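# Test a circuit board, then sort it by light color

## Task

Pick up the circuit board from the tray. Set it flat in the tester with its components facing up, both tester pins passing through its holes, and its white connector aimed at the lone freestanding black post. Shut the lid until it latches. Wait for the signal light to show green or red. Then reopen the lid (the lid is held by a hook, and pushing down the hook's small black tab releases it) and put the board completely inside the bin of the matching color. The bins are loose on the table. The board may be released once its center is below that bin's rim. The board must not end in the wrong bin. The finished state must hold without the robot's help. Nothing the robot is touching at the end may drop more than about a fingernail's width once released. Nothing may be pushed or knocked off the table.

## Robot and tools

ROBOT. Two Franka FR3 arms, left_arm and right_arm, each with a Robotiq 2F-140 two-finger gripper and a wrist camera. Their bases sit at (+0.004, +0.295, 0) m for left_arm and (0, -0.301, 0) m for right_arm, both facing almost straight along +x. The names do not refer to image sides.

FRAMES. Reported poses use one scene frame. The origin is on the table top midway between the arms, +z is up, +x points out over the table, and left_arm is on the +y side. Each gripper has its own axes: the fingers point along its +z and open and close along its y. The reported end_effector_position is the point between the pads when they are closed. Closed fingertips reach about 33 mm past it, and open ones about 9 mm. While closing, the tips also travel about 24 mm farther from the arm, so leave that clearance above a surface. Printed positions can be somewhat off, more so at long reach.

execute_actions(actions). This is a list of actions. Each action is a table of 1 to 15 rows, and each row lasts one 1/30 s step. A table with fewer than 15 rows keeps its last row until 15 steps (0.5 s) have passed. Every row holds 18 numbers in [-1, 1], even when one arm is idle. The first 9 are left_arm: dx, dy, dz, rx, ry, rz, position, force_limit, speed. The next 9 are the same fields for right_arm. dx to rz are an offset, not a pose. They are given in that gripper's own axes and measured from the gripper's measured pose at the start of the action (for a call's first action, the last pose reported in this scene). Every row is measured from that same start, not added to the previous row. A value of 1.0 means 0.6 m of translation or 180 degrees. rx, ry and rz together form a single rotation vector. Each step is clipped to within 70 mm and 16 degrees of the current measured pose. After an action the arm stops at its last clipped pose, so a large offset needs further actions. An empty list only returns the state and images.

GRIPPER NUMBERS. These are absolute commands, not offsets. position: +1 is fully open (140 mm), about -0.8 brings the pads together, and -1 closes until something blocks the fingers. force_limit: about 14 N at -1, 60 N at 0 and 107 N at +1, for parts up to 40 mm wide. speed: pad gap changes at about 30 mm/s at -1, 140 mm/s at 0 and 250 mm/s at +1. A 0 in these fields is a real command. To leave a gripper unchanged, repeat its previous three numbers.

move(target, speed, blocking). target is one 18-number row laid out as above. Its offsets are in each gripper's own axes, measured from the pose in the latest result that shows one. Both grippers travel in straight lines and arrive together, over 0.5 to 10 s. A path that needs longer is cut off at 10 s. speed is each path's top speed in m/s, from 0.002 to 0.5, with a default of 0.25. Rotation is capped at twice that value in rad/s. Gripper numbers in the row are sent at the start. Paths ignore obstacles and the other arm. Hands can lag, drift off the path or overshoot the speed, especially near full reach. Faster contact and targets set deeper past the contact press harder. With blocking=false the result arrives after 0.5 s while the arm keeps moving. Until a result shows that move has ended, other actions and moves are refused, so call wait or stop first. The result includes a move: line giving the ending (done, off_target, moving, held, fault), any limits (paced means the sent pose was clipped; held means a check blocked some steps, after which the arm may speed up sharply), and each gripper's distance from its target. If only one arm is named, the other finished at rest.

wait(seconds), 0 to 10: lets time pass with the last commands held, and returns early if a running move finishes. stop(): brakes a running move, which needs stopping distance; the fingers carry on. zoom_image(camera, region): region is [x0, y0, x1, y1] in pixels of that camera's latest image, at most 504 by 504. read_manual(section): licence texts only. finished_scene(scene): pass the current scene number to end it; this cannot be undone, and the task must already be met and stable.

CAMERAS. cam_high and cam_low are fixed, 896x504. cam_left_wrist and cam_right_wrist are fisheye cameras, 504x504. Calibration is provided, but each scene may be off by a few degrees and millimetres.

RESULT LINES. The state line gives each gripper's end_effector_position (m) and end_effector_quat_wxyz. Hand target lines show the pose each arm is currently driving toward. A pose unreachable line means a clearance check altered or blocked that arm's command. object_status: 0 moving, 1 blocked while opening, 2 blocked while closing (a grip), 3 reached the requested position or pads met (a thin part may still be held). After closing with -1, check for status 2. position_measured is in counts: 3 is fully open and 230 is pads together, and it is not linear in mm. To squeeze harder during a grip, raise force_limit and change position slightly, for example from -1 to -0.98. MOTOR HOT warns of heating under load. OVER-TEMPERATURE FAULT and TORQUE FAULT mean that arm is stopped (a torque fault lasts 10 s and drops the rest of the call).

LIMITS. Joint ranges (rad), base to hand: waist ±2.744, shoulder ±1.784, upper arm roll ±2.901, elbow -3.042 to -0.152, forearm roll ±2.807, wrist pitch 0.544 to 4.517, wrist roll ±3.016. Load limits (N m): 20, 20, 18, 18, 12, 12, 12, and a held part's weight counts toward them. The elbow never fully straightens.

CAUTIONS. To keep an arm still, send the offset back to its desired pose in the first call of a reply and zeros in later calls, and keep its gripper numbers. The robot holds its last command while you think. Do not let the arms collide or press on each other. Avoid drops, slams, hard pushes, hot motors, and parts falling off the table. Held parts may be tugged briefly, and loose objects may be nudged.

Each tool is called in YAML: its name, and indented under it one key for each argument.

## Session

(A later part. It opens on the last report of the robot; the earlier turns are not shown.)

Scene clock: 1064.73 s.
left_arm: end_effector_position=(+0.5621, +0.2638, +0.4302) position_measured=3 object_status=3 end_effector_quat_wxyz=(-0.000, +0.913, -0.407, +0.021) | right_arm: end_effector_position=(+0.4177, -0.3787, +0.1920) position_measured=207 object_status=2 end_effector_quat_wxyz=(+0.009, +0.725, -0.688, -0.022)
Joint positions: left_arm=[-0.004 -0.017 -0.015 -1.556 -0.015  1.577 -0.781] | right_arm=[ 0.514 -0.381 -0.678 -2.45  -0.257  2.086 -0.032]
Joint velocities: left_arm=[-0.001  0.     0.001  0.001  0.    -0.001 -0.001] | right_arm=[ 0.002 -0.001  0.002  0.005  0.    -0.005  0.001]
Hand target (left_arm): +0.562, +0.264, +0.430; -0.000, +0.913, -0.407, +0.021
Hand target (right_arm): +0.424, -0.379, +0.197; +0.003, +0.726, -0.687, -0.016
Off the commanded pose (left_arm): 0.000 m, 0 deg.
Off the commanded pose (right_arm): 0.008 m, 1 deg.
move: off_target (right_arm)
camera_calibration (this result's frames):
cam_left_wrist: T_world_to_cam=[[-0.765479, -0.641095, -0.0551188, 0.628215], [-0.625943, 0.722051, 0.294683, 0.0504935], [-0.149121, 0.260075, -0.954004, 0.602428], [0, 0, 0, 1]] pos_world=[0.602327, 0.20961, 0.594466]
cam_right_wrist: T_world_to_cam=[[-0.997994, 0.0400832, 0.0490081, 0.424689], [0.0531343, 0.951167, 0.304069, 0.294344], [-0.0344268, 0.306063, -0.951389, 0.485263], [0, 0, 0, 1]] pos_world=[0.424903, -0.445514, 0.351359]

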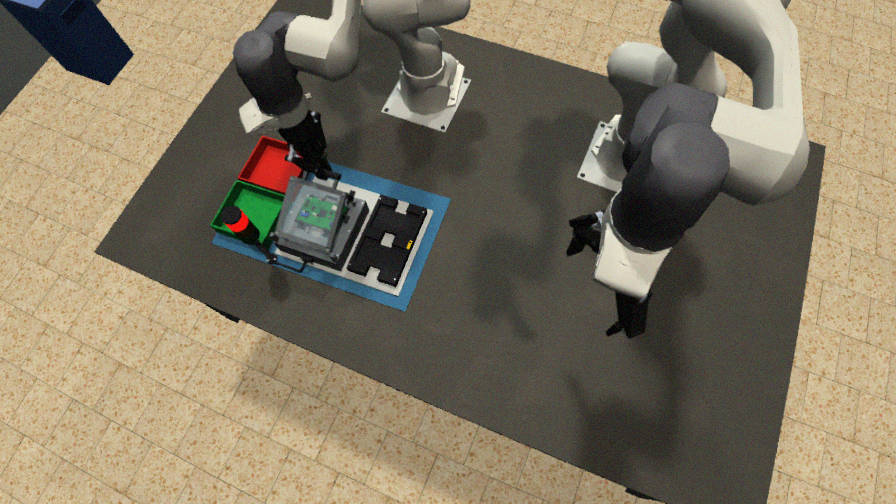

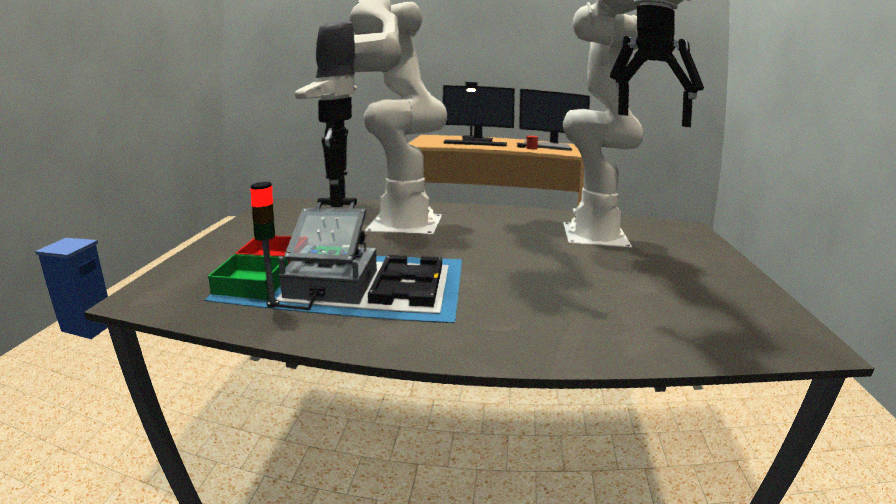

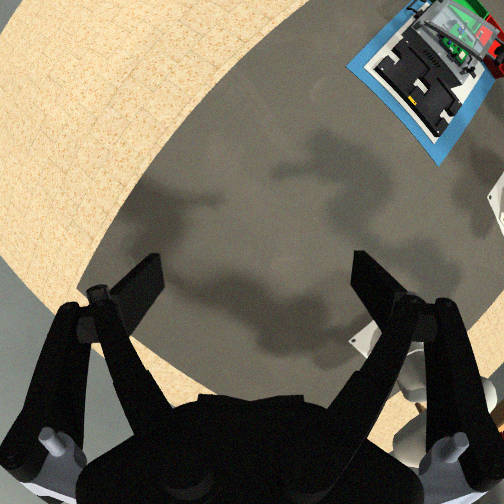

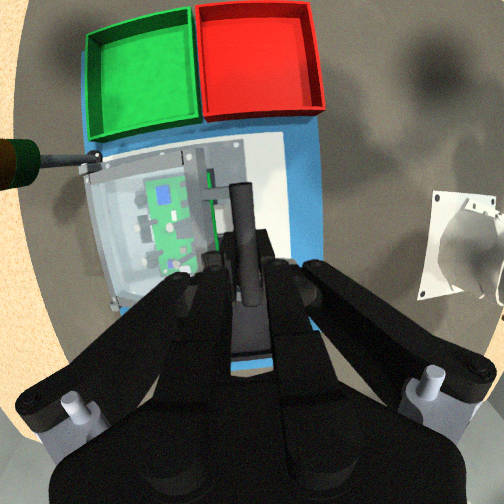

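move:
  target: [0,0,0,0,0,0,1,0,0, 0,-0.067,-0.088,0,0,0,-1,-1,-0.6]
  speed: 0.05

Scene clock: 1076.10 s.
left_arm: end_effector_position=(+0.5621, +0.2638, +0.4302) position_measured=3 object_status=3 end_effector_quat_wxyz=(-0.000, +0.913, -0.407, +0.021) | right_arm: end_effector_position=(+0.4498, -0.3796, +0.2392) position_measured=207 object_status=2 end_effector_quat_wxyz=(+0.019, +0.723, -0.690, -0.032)
Joint positions: left_arm=[-0.004 -0.017 -0.015 -1.556 -0.015  1.577 -0.781] | right_arm=[ 0.559 -0.289 -0.689 -2.246 -0.186  1.939 -0.067]
Joint velocities: left_arm=[-0.001  0.001 -0.    -0.    -0.001 -0.     0.   ] | right_arm=[ 0.     0.006 -0.001  0.005  0.005 -0.004 -0.012]
Hand target (left_arm): +0.562, +0.264, +0.430; -0.000, +0.913, -0.407, +0.021
Hand target (right_arm): +0.460, -0.380, +0.244; +0.010, +0.724, -0.689, -0.021
Off the commanded pose (left_arm): 0.000 m, 0 deg.
Off the commanded pose (right_arm): 0.011 m, 2 deg.
move: off_target (right_arm)
camera_calibration (this result's frames):
cam_left_wrist: T_world_to_cam=[[-0.765479, -0.641095, -0.0551188, 0.628215], [-0.625943, 0.722051, 0.294683, 0.0504935], [-0.149121, 0.260075, -0.954004, 0.602429], [0, 0, 0, 1]] pos_world=[0.602327, 0.20961, 0.594466]
cam_right_wrist: T_world_to_cam=[[-0.99596, 0.0456472, 0.0773315, 0.448876], [0.0669244, 0.951503, 0.300273, 0.274005], [-0.0598745, 0.304235, -0.950713, 0.542074], [0, 0, 0, 1]] pos_world=[0.461182, -0.446124, 0.398369]

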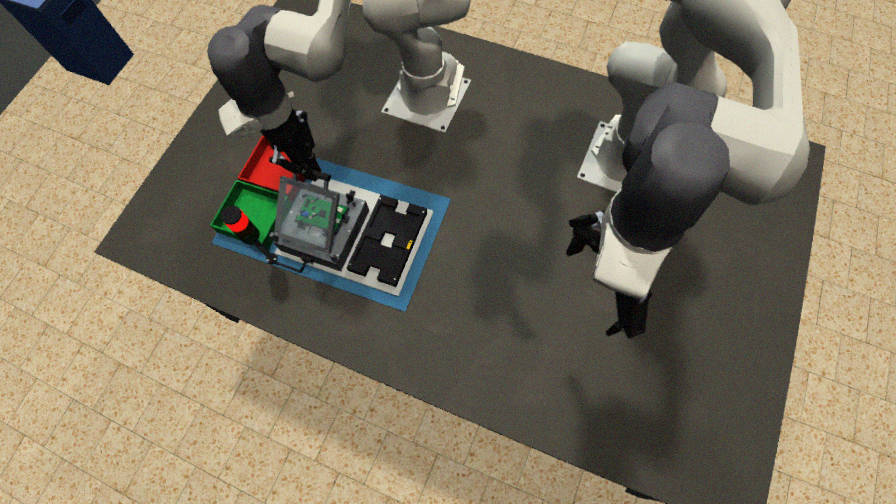

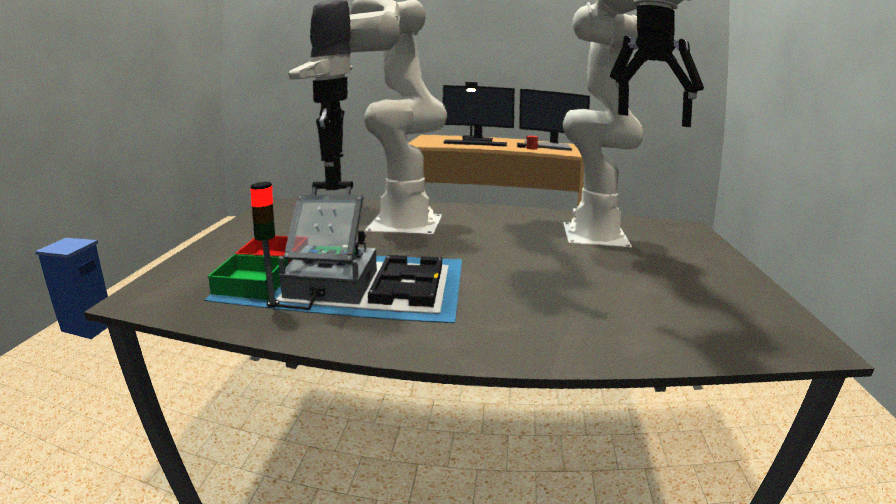

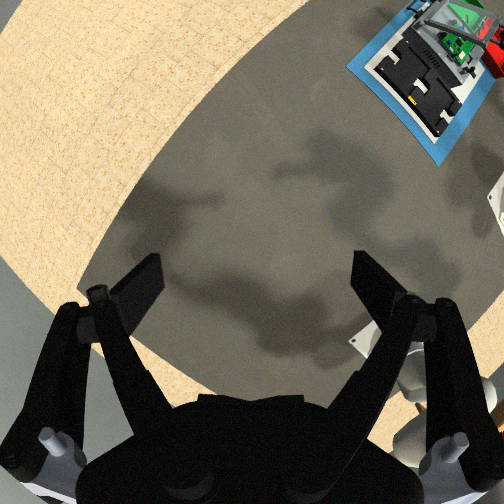

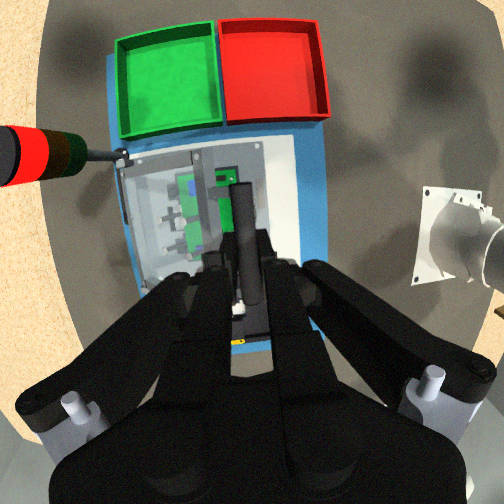

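execute_actions:
  actions:
    - [[0,0,0,0,0,0,1,0,0, 0,0,0,0,0,0,-0.56,-1,-0.3]]

move:
  target: [0,0,0,0,0,0,1,0,0, 0,0.006,0.005,0.092,0,0,-0.56,-1,-0.3]
  speed: 0.08

zoom_image:
  camera: "cam_right_wrist"
  region: [170,170,330,330]

zoom_image:
  camera: "cam_low"
  region: [260,130,400,270]

Scene clock: 1092.30 s.
left_arm: end_effector_position=(+0.5621, +0.2638, +0.4302) position_measured=3 object_status=3 end_effector_quat_wxyz=(-0.000, +0.913, -0.407, +0.021) | right_arm: end_effector_position=(+0.4497, -0.3796, +0.2391) position_measured=200 object_status=3 end_effector_quat_wxyz=(+0.019, +0.724, -0.689, -0.032)
Joint positions: left_arm=[-0.004 -0.017 -0.015 -1.556 -0.015  1.577 -0.781] | right_arm=[ 0.559 -0.288 -0.689 -2.245 -0.185  1.939 -0.069]
Joint velocities: left_arm=[-0.     0.001 -0.     0.     0.    -0.     0.002] | right_arm=[-0.001 -0.001  0.001  0.    -0.001  0.     0.   ]
Hand target (left_arm): +0.562, +0.264, +0.430; -0.000, +0.913, -0.407, +0.021
Hand target (right_arm): +0.450, -0.380, +0.239; +0.019, +0.723, -0.690, -0.032
Off the commanded pose (left_arm): 0.000 m, 0 deg.
Off the commanded pose (right_arm): 0.000 m, 0 deg.
camera_calibration (this result's frames):
cam_left_wrist: T_world_to_cam=[[-0.765479, -0.641095, -0.0551188, 0.628215], [-0.625943, 0.722051, 0.294683, 0.0504935], [-0.149121, 0.260075, -0.954004, 0.602429], [0, 0, 0, 1]] pos_world=[0.602327, 0.20961, 0.594466]
cam_right_wrist: T_world_to_cam=[[-0.995963, 0.0440584, 0.0782036, 0.447959], [0.0656968, 0.951472, 0.300642, 0.274479], [-0.0611628, 0.304566, -0.950526, 0.542701], [0, 0, 0, 1]] pos_world=[0.461311, -0.446183, 0.3983]

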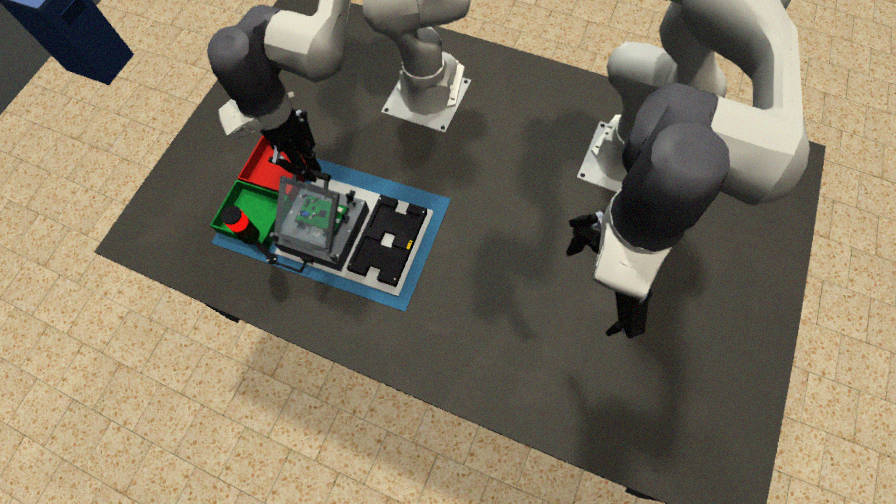

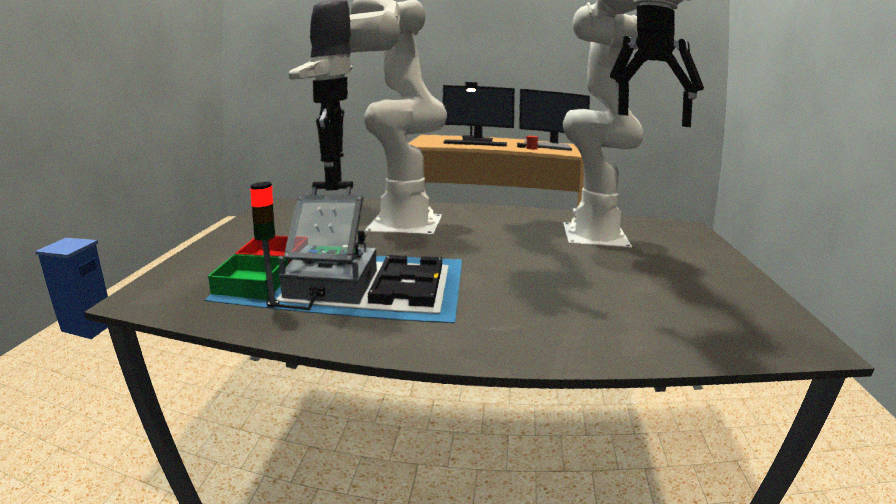

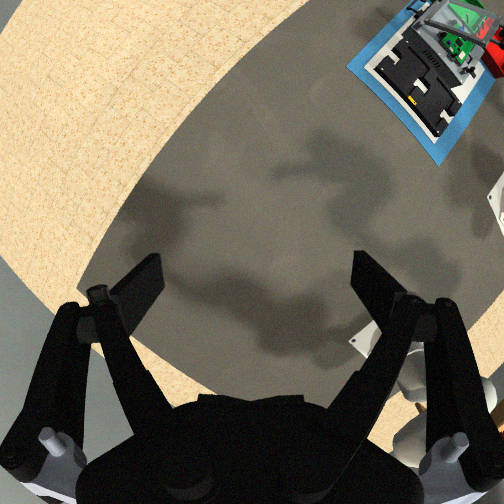

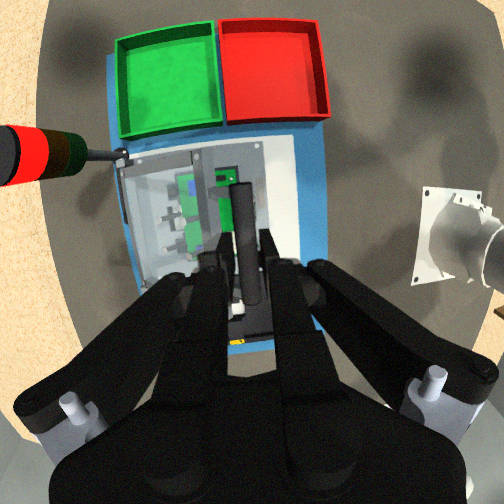

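Scene clock: 1094.60 s.
left_arm: end_effector_position=(+0.5621, +0.2638, +0.4302) position_measured=3 object_status=3 end_effector_quat_wxyz=(-0.000, +0.913, -0.407, +0.021) | right_arm: end_effector_position=(+0.4450, -0.3760, +0.2345) position_measured=200 object_status=3 end_effector_quat_wxyz=(-0.084, +0.722, -0.684, +0.065)
Joint positions: left_arm=[-0.004 -0.017 -0.015 -1.556 -0.015  1.577 -0.781] | right_arm=[ 0.426 -0.576 -0.605 -2.566 -0.337  2.26   0.013]
Joint velocities: left_arm=[-0.001  0.     0.     0.     0.002  0.    -0.   ] | right_arm=[-0.005  0.001  0.003 -0.001  0.     0.006  0.006]
Hand target (left_arm): +0.562, +0.264, +0.430; -0.000, +0.913, -0.407, +0.021
Hand target (right_arm): +0.446, -0.376, +0.235; -0.086, +0.720, -0.685, +0.068
Off the commanded pose (left_arm): 0.000 m, 0 deg.
Off the commanded pose (right_arm): 0.004 m, 1 deg.
move: off_target (right_arm)
camera_calibration (this result's frames):
cam_left_wrist: T_world_to_cam=[[-0.76548, -0.641095, -0.0551188, 0.628215], [-0.625942, 0.722051, 0.294683, 0.0504933], [-0.149121, 0.260075, -0.954004, 0.602428], [0, 0, 0, 1]] pos_world=[0.602327, 0.20961, 0.594466]
cam_right_wrist: T_world_to_cam=[[-0.978325, 0.0417787, -0.202818, 0.500677], [-0.0260978, 0.946751, 0.320909, 0.307017], [0.205426, 0.319246, -0.925139, 0.417871], [0, 0, 0, 1]] pos_world=[0.411996, -0.44499, 0.389611]

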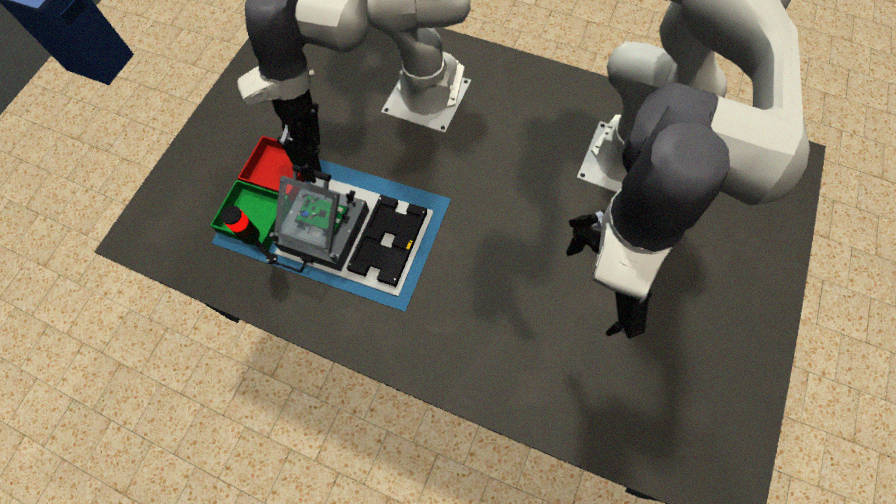

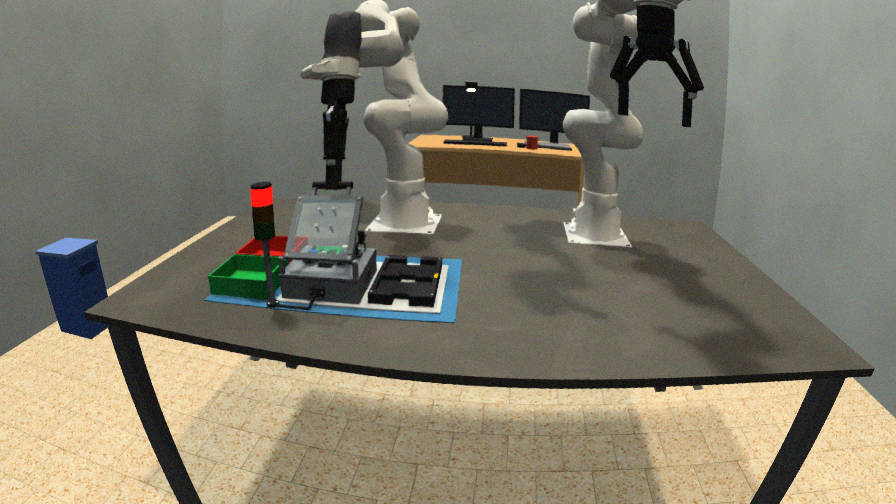

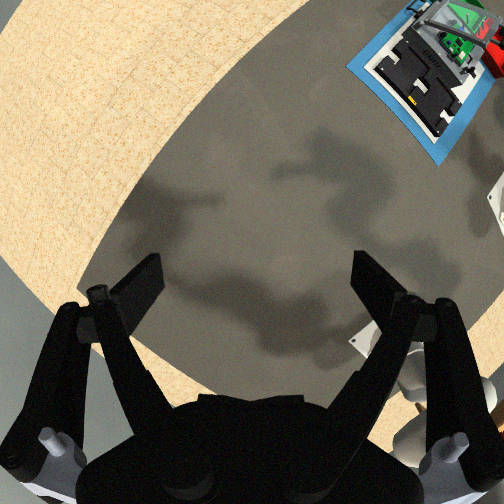

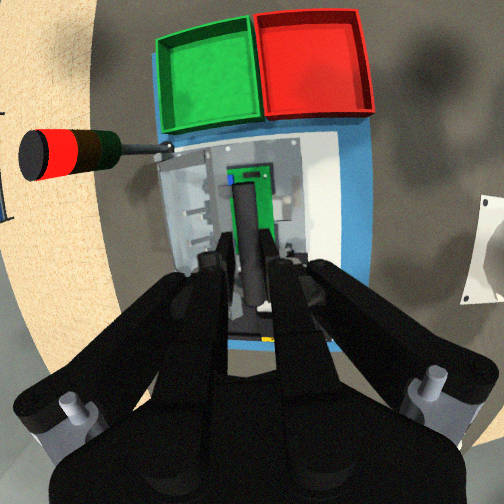

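Region (170, 170, 330, 330) of cam_right_wrist's 504x504 image, scaled by 3.150, with more detail than that image has.

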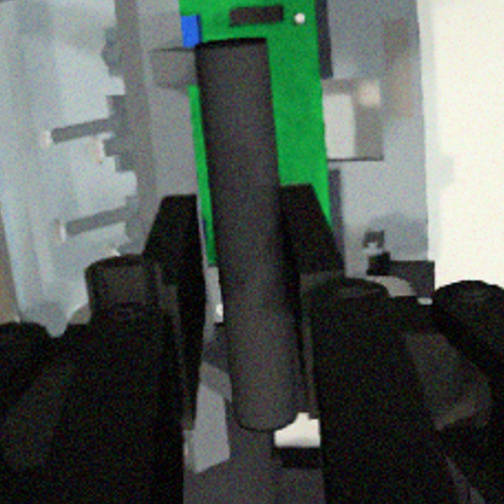

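Region (260, 130, 400, 270) of cam_low's 896x504 image, scaled by 3.600, with more detail than that image has.

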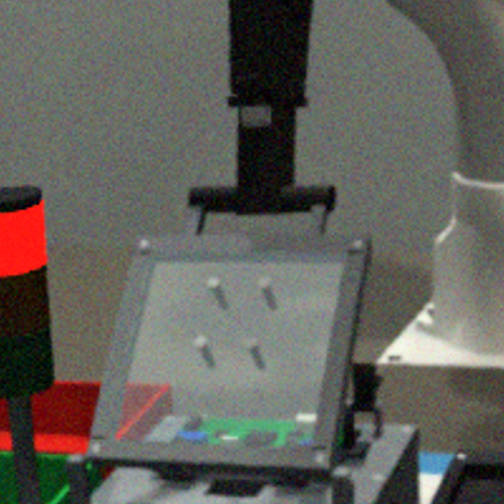

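move:
  target: [0,0,0,0,0,0,1,0,0, 0,-0.109,-0.05,-0.017,0,0,-0.56,-1,-0.3]
  speed: 0.06

zoom_image:
  camera: "cam_low"
  region: [260,130,400,270]

Scene clock: 1104.03 s.
left_arm: end_effector_position=(+0.5621, +0.2638, +0.4302) position_measured=3 object_status=3 end_effector_quat_wxyz=(-0.000, +0.913, -0.407, +0.021) | right_arm: end_effector_position=(+0.5016, -0.3770, +0.2782) position_measured=200 object_status=3 end_effector_quat_wxyz=(-0.063, +0.720, -0.689, +0.048)
Joint positions: left_arm=[-0.004 -0.017 -0.015 -1.556 -0.015  1.577 -0.781] | right_arm=[ 0.547 -0.377 -0.665 -2.274 -0.222  2.117 -0.033]
Joint velocities: left_arm=[ 0.001 -0.001  0.     0.    -0.001 -0.     0.001] | right_arm=[ 0.011  0.009 -0.014  0.013  0.011 -0.013 -0.023]
Hand target (left_arm): +0.562, +0.264, +0.430; -0.000, +0.913, -0.407, +0.021
Hand target (right_arm): +0.502, -0.378, +0.278; -0.063, +0.723, -0.687, +0.048
Off the commanded pose (left_arm): 0.000 m, 0 deg.
Off the commanded pose (right_arm): 0.004 m, 1 deg.
move: off_target (right_arm)
camera_calibration (this result's frames):
cam_left_wrist: T_world_to_cam=[[-0.765479, -0.641095, -0.0551189, 0.628215], [-0.625943, 0.722051, 0.294683, 0.0504934], [-0.149121, 0.260075, -0.954004, 0.602428], [0, 0, 0, 1]] pos_world=[0.602327, 0.20961, 0.594466]
cam_right_wrist: T_world_to_cam=[[-0.98734, 0.0509849, -0.150199, 0.558363], [0.000651122, 0.948226, 0.317595, 0.283546], [0.158615, 0.313476, -0.936255, 0.471395], [0, 0, 0, 1]] pos_world=[0.47634, -0.445105, 0.435159]

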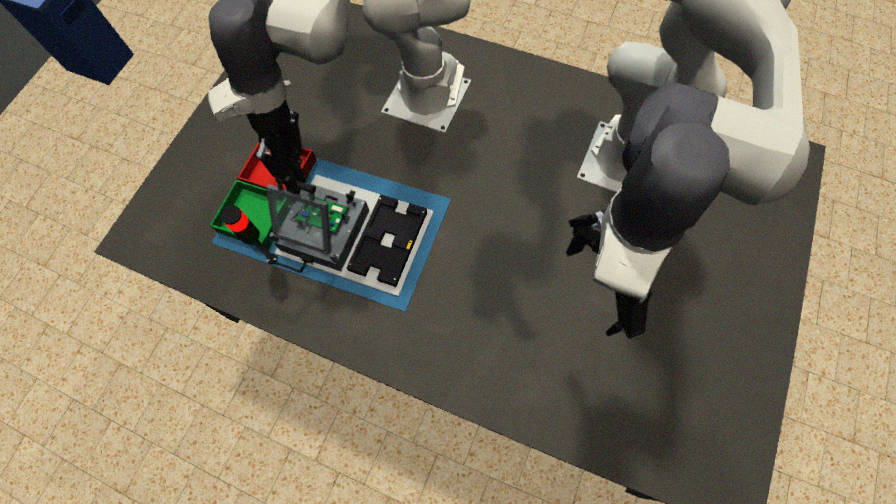

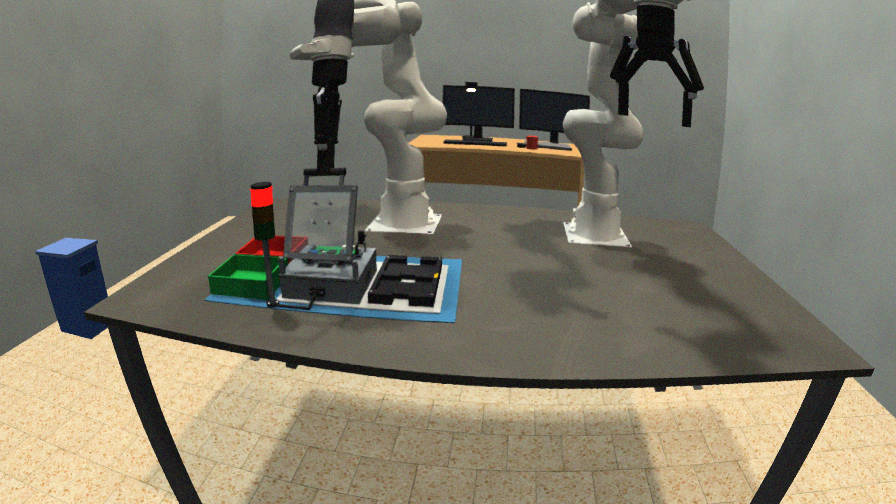

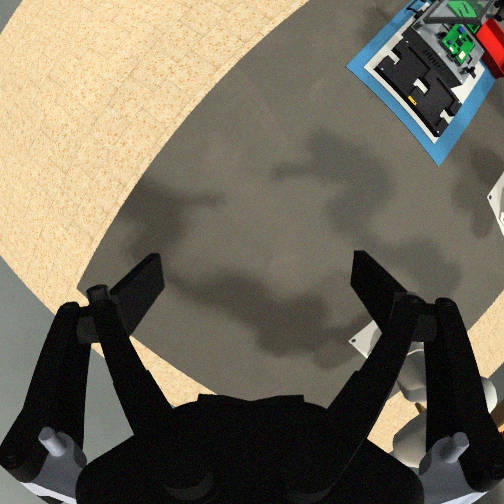

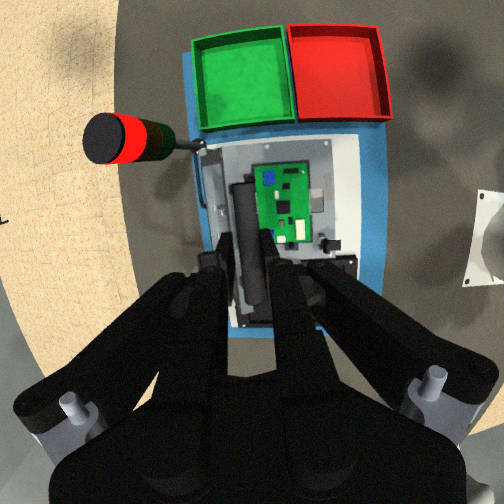

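Region (260, 130, 400, 270) of cam_low's 896x504 image, scaled by 3.600, with more detail than that image has.

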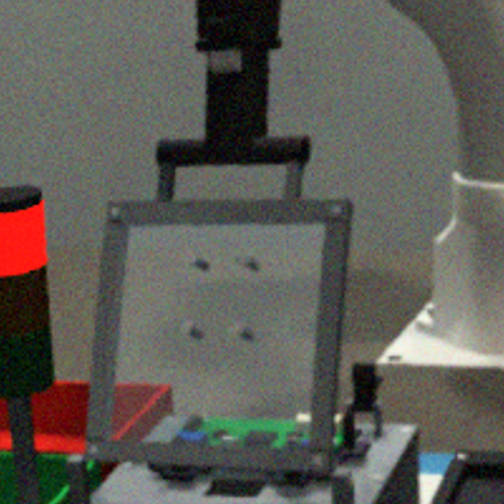

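move:
  target: [0,0,0,0,0,0,1,0,0, 0,-0.144,-0.008,-0.017,0,0,-0.56,-1,-0.3]
  speed: 0.07

move:
  target: [0,0,0,0,0,0,1,0,0, 0,-0.065,0.017,0,0,0,-0.56,-1,-0.3]
  speed: 0.04

zoom_image:
  camera: "cam_high"
  region: [200,150,400,320]

Scene clock: 1113.80 s.
left_arm: end_effector_position=(+0.5621, +0.2638, +0.4302) position_measured=3 object_status=3 end_effector_quat_wxyz=(-0.000, +0.913, -0.407, +0.021) | right_arm: end_effector_position=(+0.5855, -0.3782, +0.2979) position_measured=200 object_status=3 end_effector_quat_wxyz=(-0.042, +0.715, -0.697, +0.032)
Joint positions: left_arm=[-0.004 -0.017 -0.015 -1.556 -0.015  1.577 -0.781] | right_arm=[ 0.618 -0.008 -0.769 -1.899  0.026  1.995 -0.177]
Joint velocities: left_arm=[ 0.    -0.     0.001 -0.001 -0.    -0.    -0.   ] | right_arm=[-0.005  0.003 -0.002  0.013  0.016 -0.012 -0.046]
Hand target (left_arm): +0.562, +0.264, +0.430; -0.000, +0.913, -0.407, +0.021
Hand target (right_arm): +0.586, -0.378, +0.299; -0.043, +0.720, -0.692, +0.031
Off the commanded pose (left_arm): 0.000 m, 0 deg.
Off the commanded pose (right_arm): 0.005 m, 1 deg.
move: off_target (right_arm)
camera_calibration (this result's frames):
cam_left_wrist: T_world_to_cam=[[-0.76548, -0.641095, -0.0551189, 0.628215], [-0.625942, 0.722051, 0.294683, 0.0504934], [-0.149121, 0.260075, -0.954004, 0.602428], [0, 0, 0, 1]] pos_world=[0.602327, 0.20961, 0.594466]
cam_right_wrist: T_world_to_cam=[[-0.992825, 0.068267, -0.098171, 0.638483], [0.0348306, 0.950513, 0.308725, 0.26186], [0.114389, 0.303091, -0.946071, 0.501785], [0, 0, 0, 1]] pos_world=[0.567383, -0.444575, 0.456562]

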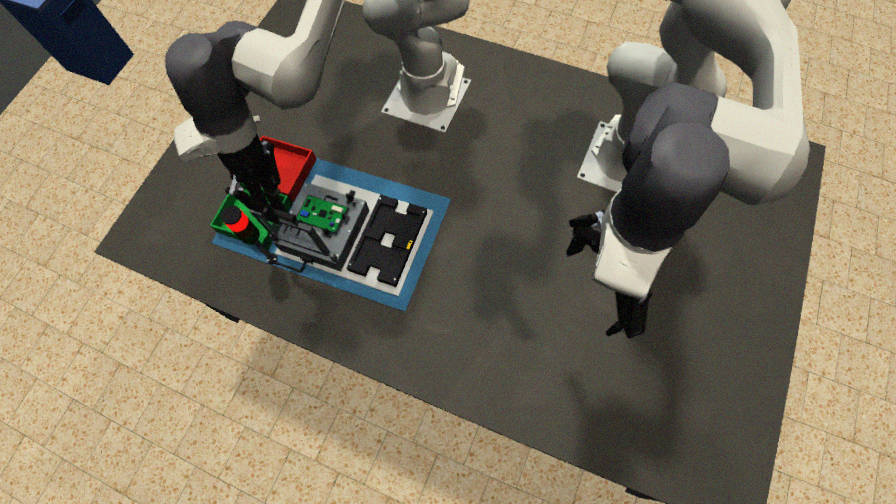

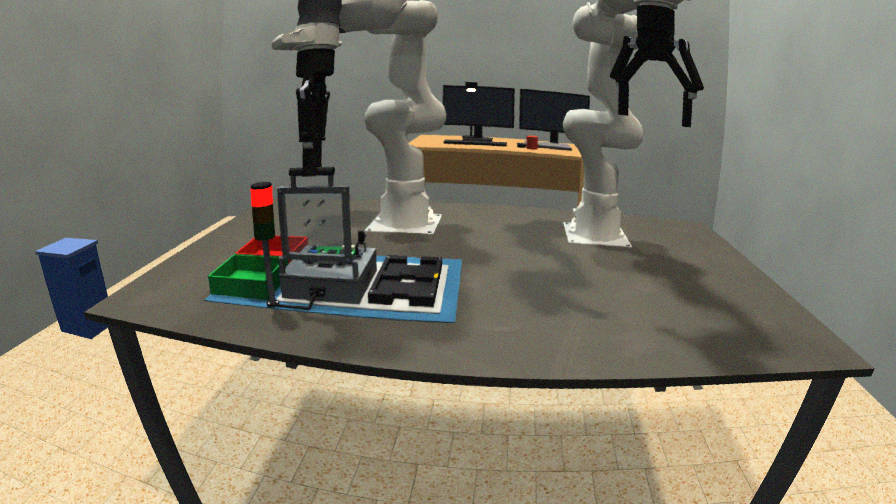

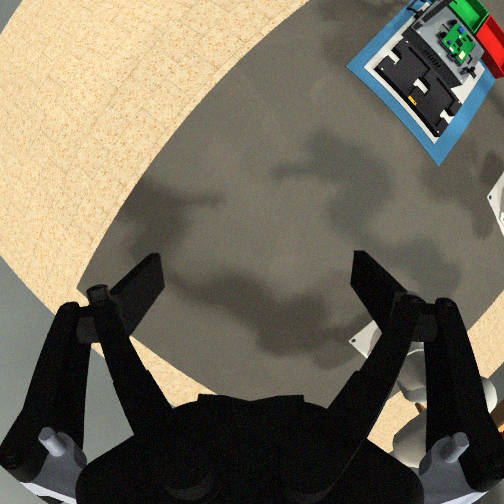

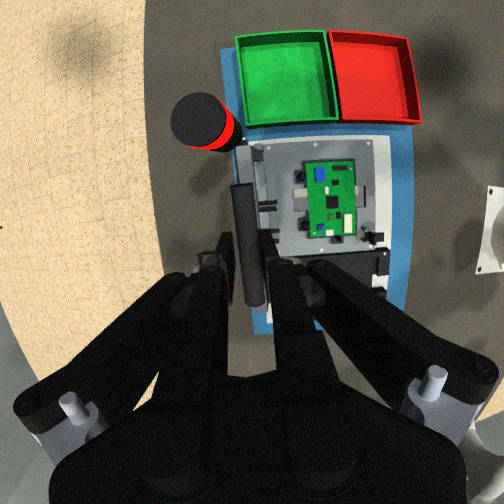

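Scene clock: 1115.07 s.
left_arm: end_effector_position=(+0.5621, +0.2638, +0.4302) position_measured=3 object_status=3 end_effector_quat_wxyz=(-0.000, +0.913, -0.407, +0.021) | right_arm: end_effector_position=(+0.6254, -0.3783, +0.2946) position_measured=200 object_status=3 end_effector_quat_wxyz=(-0.042, +0.711, -0.701, +0.035)
Joint positions: left_arm=[-0.004 -0.017 -0.015 -1.556 -0.015  1.577 -0.781] | right_arm=[ 0.577  0.156 -0.768 -1.756  0.149  1.97  -0.236]
Joint velocities: left_arm=[-0.001 -0.001  0.001  0.002 -0.     0.    -0.   ] | right_arm=[-0.005  0.006  0.     0.009  0.015 -0.01  -0.029]
Hand target (left_arm): +0.562, +0.264, +0.430; -0.000, +0.913, -0.407, +0.021
Hand target (right_arm): +0.625, -0.378, +0.294; -0.041, +0.714, -0.698, +0.033
Off the commanded pose (left_arm): 0.000 m, 0 deg.
Off the commanded pose (right_arm): 0.003 m, 1 deg.
move: done
camera_calibration (this result's frames):
cam_left_wrist: T_world_to_cam=[[-0.765479, -0.641095, -0.055119, 0.628215], [-0.625943, 0.722051, 0.294683, 0.0504935], [-0.149121, 0.260075, -0.954004, 0.602428], [0, 0, 0, 1]] pos_world=[0.602327, 0.209611, 0.594466]
cam_right_wrist: T_world_to_cam=[[-0.991585, 0.0797131, -0.102006, 0.682428], [0.0449708, 0.950973, 0.305988, 0.256247], [0.121396, 0.298826, -0.946555, 0.488261], [0, 0, 0, 1]] pos_world=[0.605889, -0.443987, 0.453369]

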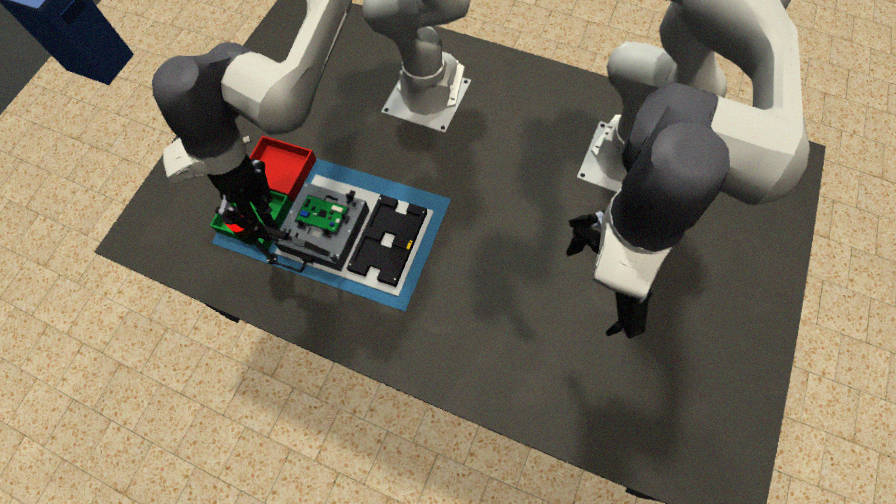

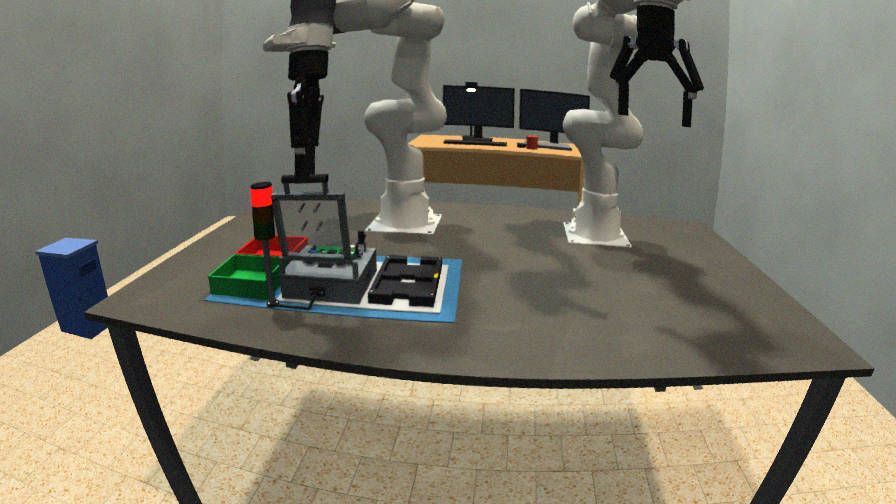

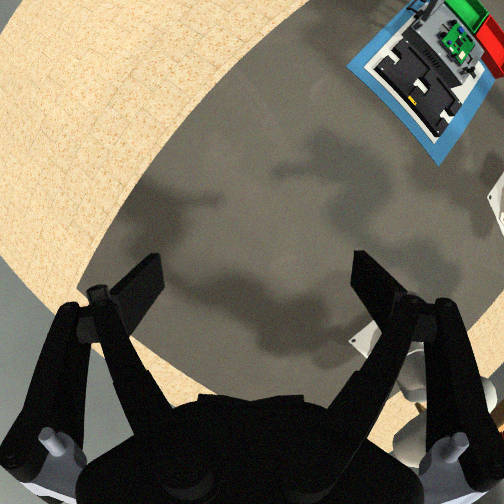

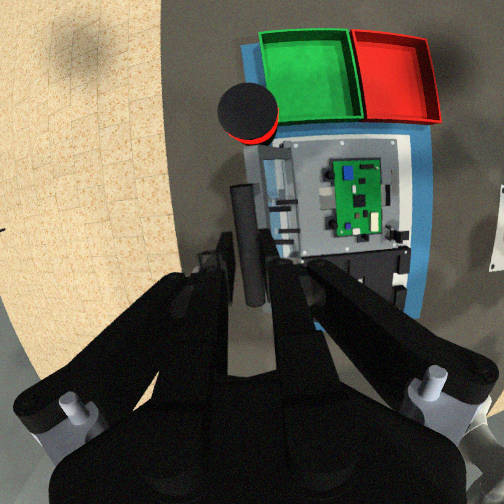

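Region (200, 150, 400, 320) of cam_high's 896x504 image, scaled by 2.520, with more detail than that image has; it fills the top 428 rows of this view, and the rest is white.

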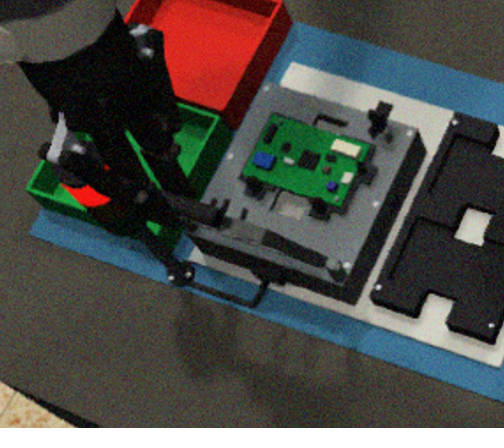

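execute_actions:
  actions: []

Scene clock: 1139.83 s.
left_arm: end_effector_position=(+0.5621, +0.2638, +0.4302) position_measured=3 object_status=3 end_effector_quat_wxyz=(-0.000, +0.913, -0.407, +0.021) | right_arm: end_effector_position=(+0.6255, -0.3783, +0.2946) position_measured=200 object_status=3 end_effector_quat_wxyz=(-0.042, +0.714, -0.699, +0.034)
Joint positions: left_arm=[-0.004 -0.017 -0.015 -1.556 -0.015  1.577 -0.781] | right_arm=[ 0.576  0.157 -0.768 -1.755  0.15   1.969 -0.245]
Joint velocities: left_arm=[-0.001 -0.001 -0.001  0.001 -0.    -0.    -0.002] | right_arm=[ 0.001  0.001 -0.    -0.    -0.001  0.    -0.   ]
Hand target (left_arm): +0.562, +0.264, +0.430; -0.000, +0.913, -0.407, +0.021
Hand target (right_arm): +0.625, -0.378, +0.294; -0.041, +0.714, -0.698, +0.033
Off the commanded pose (left_arm): 0.000 m, 0 deg.
Off the commanded pose (right_arm): 0.003 m, 0 deg.
camera_calibration (this result's frames):
cam_left_wrist: T_world_to_cam=[[-0.765479, -0.641095, -0.0551188, 0.628215], [-0.625943, 0.722051, 0.294683, 0.0504935], [-0.149121, 0.260075, -0.954004, 0.602429], [0, 0, 0, 1]] pos_world=[0.602327, 0.20961, 0.594466]
cam_right_wrist: T_world_to_cam=[[-0.992172, 0.0724196, -0.10174, 0.680025], [0.0380141, 0.951165, 0.306334, 0.260521], [0.118956, 0.300068, -0.946472, 0.49022], [0, 0, 0, 1]] pos_world=[0.606483, -0.444145, 0.453359]

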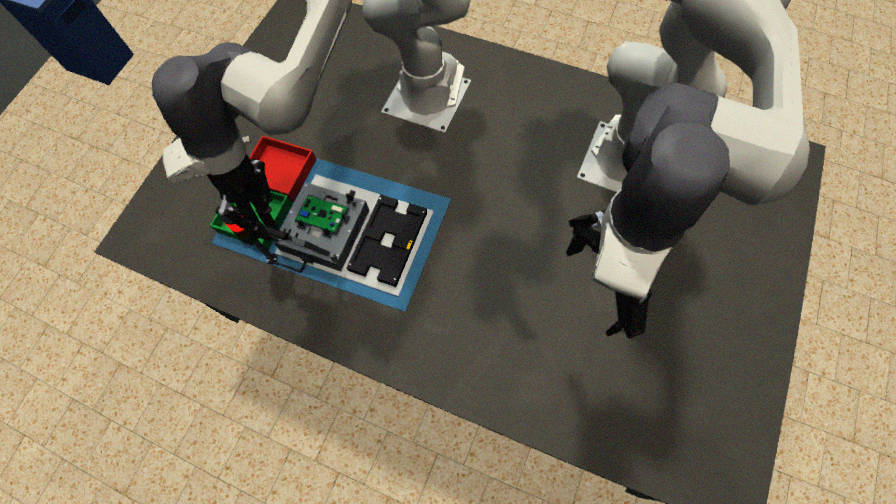

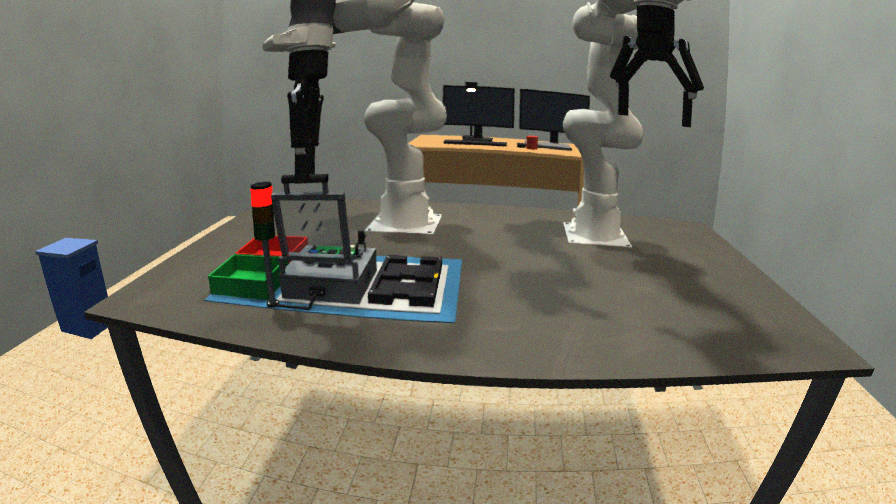

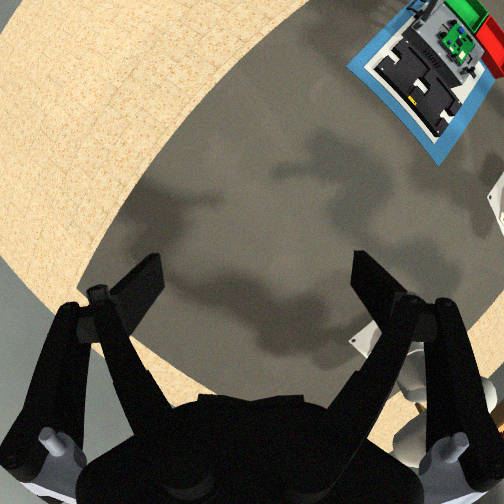

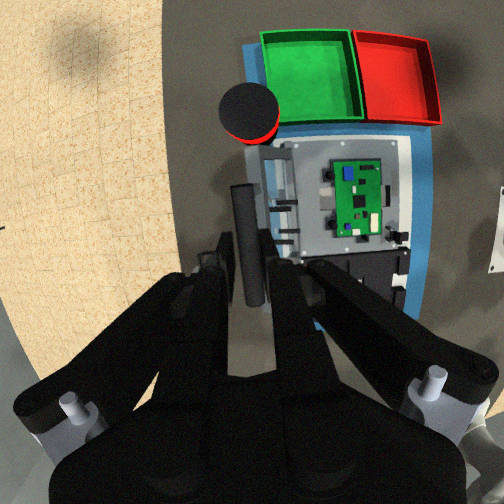

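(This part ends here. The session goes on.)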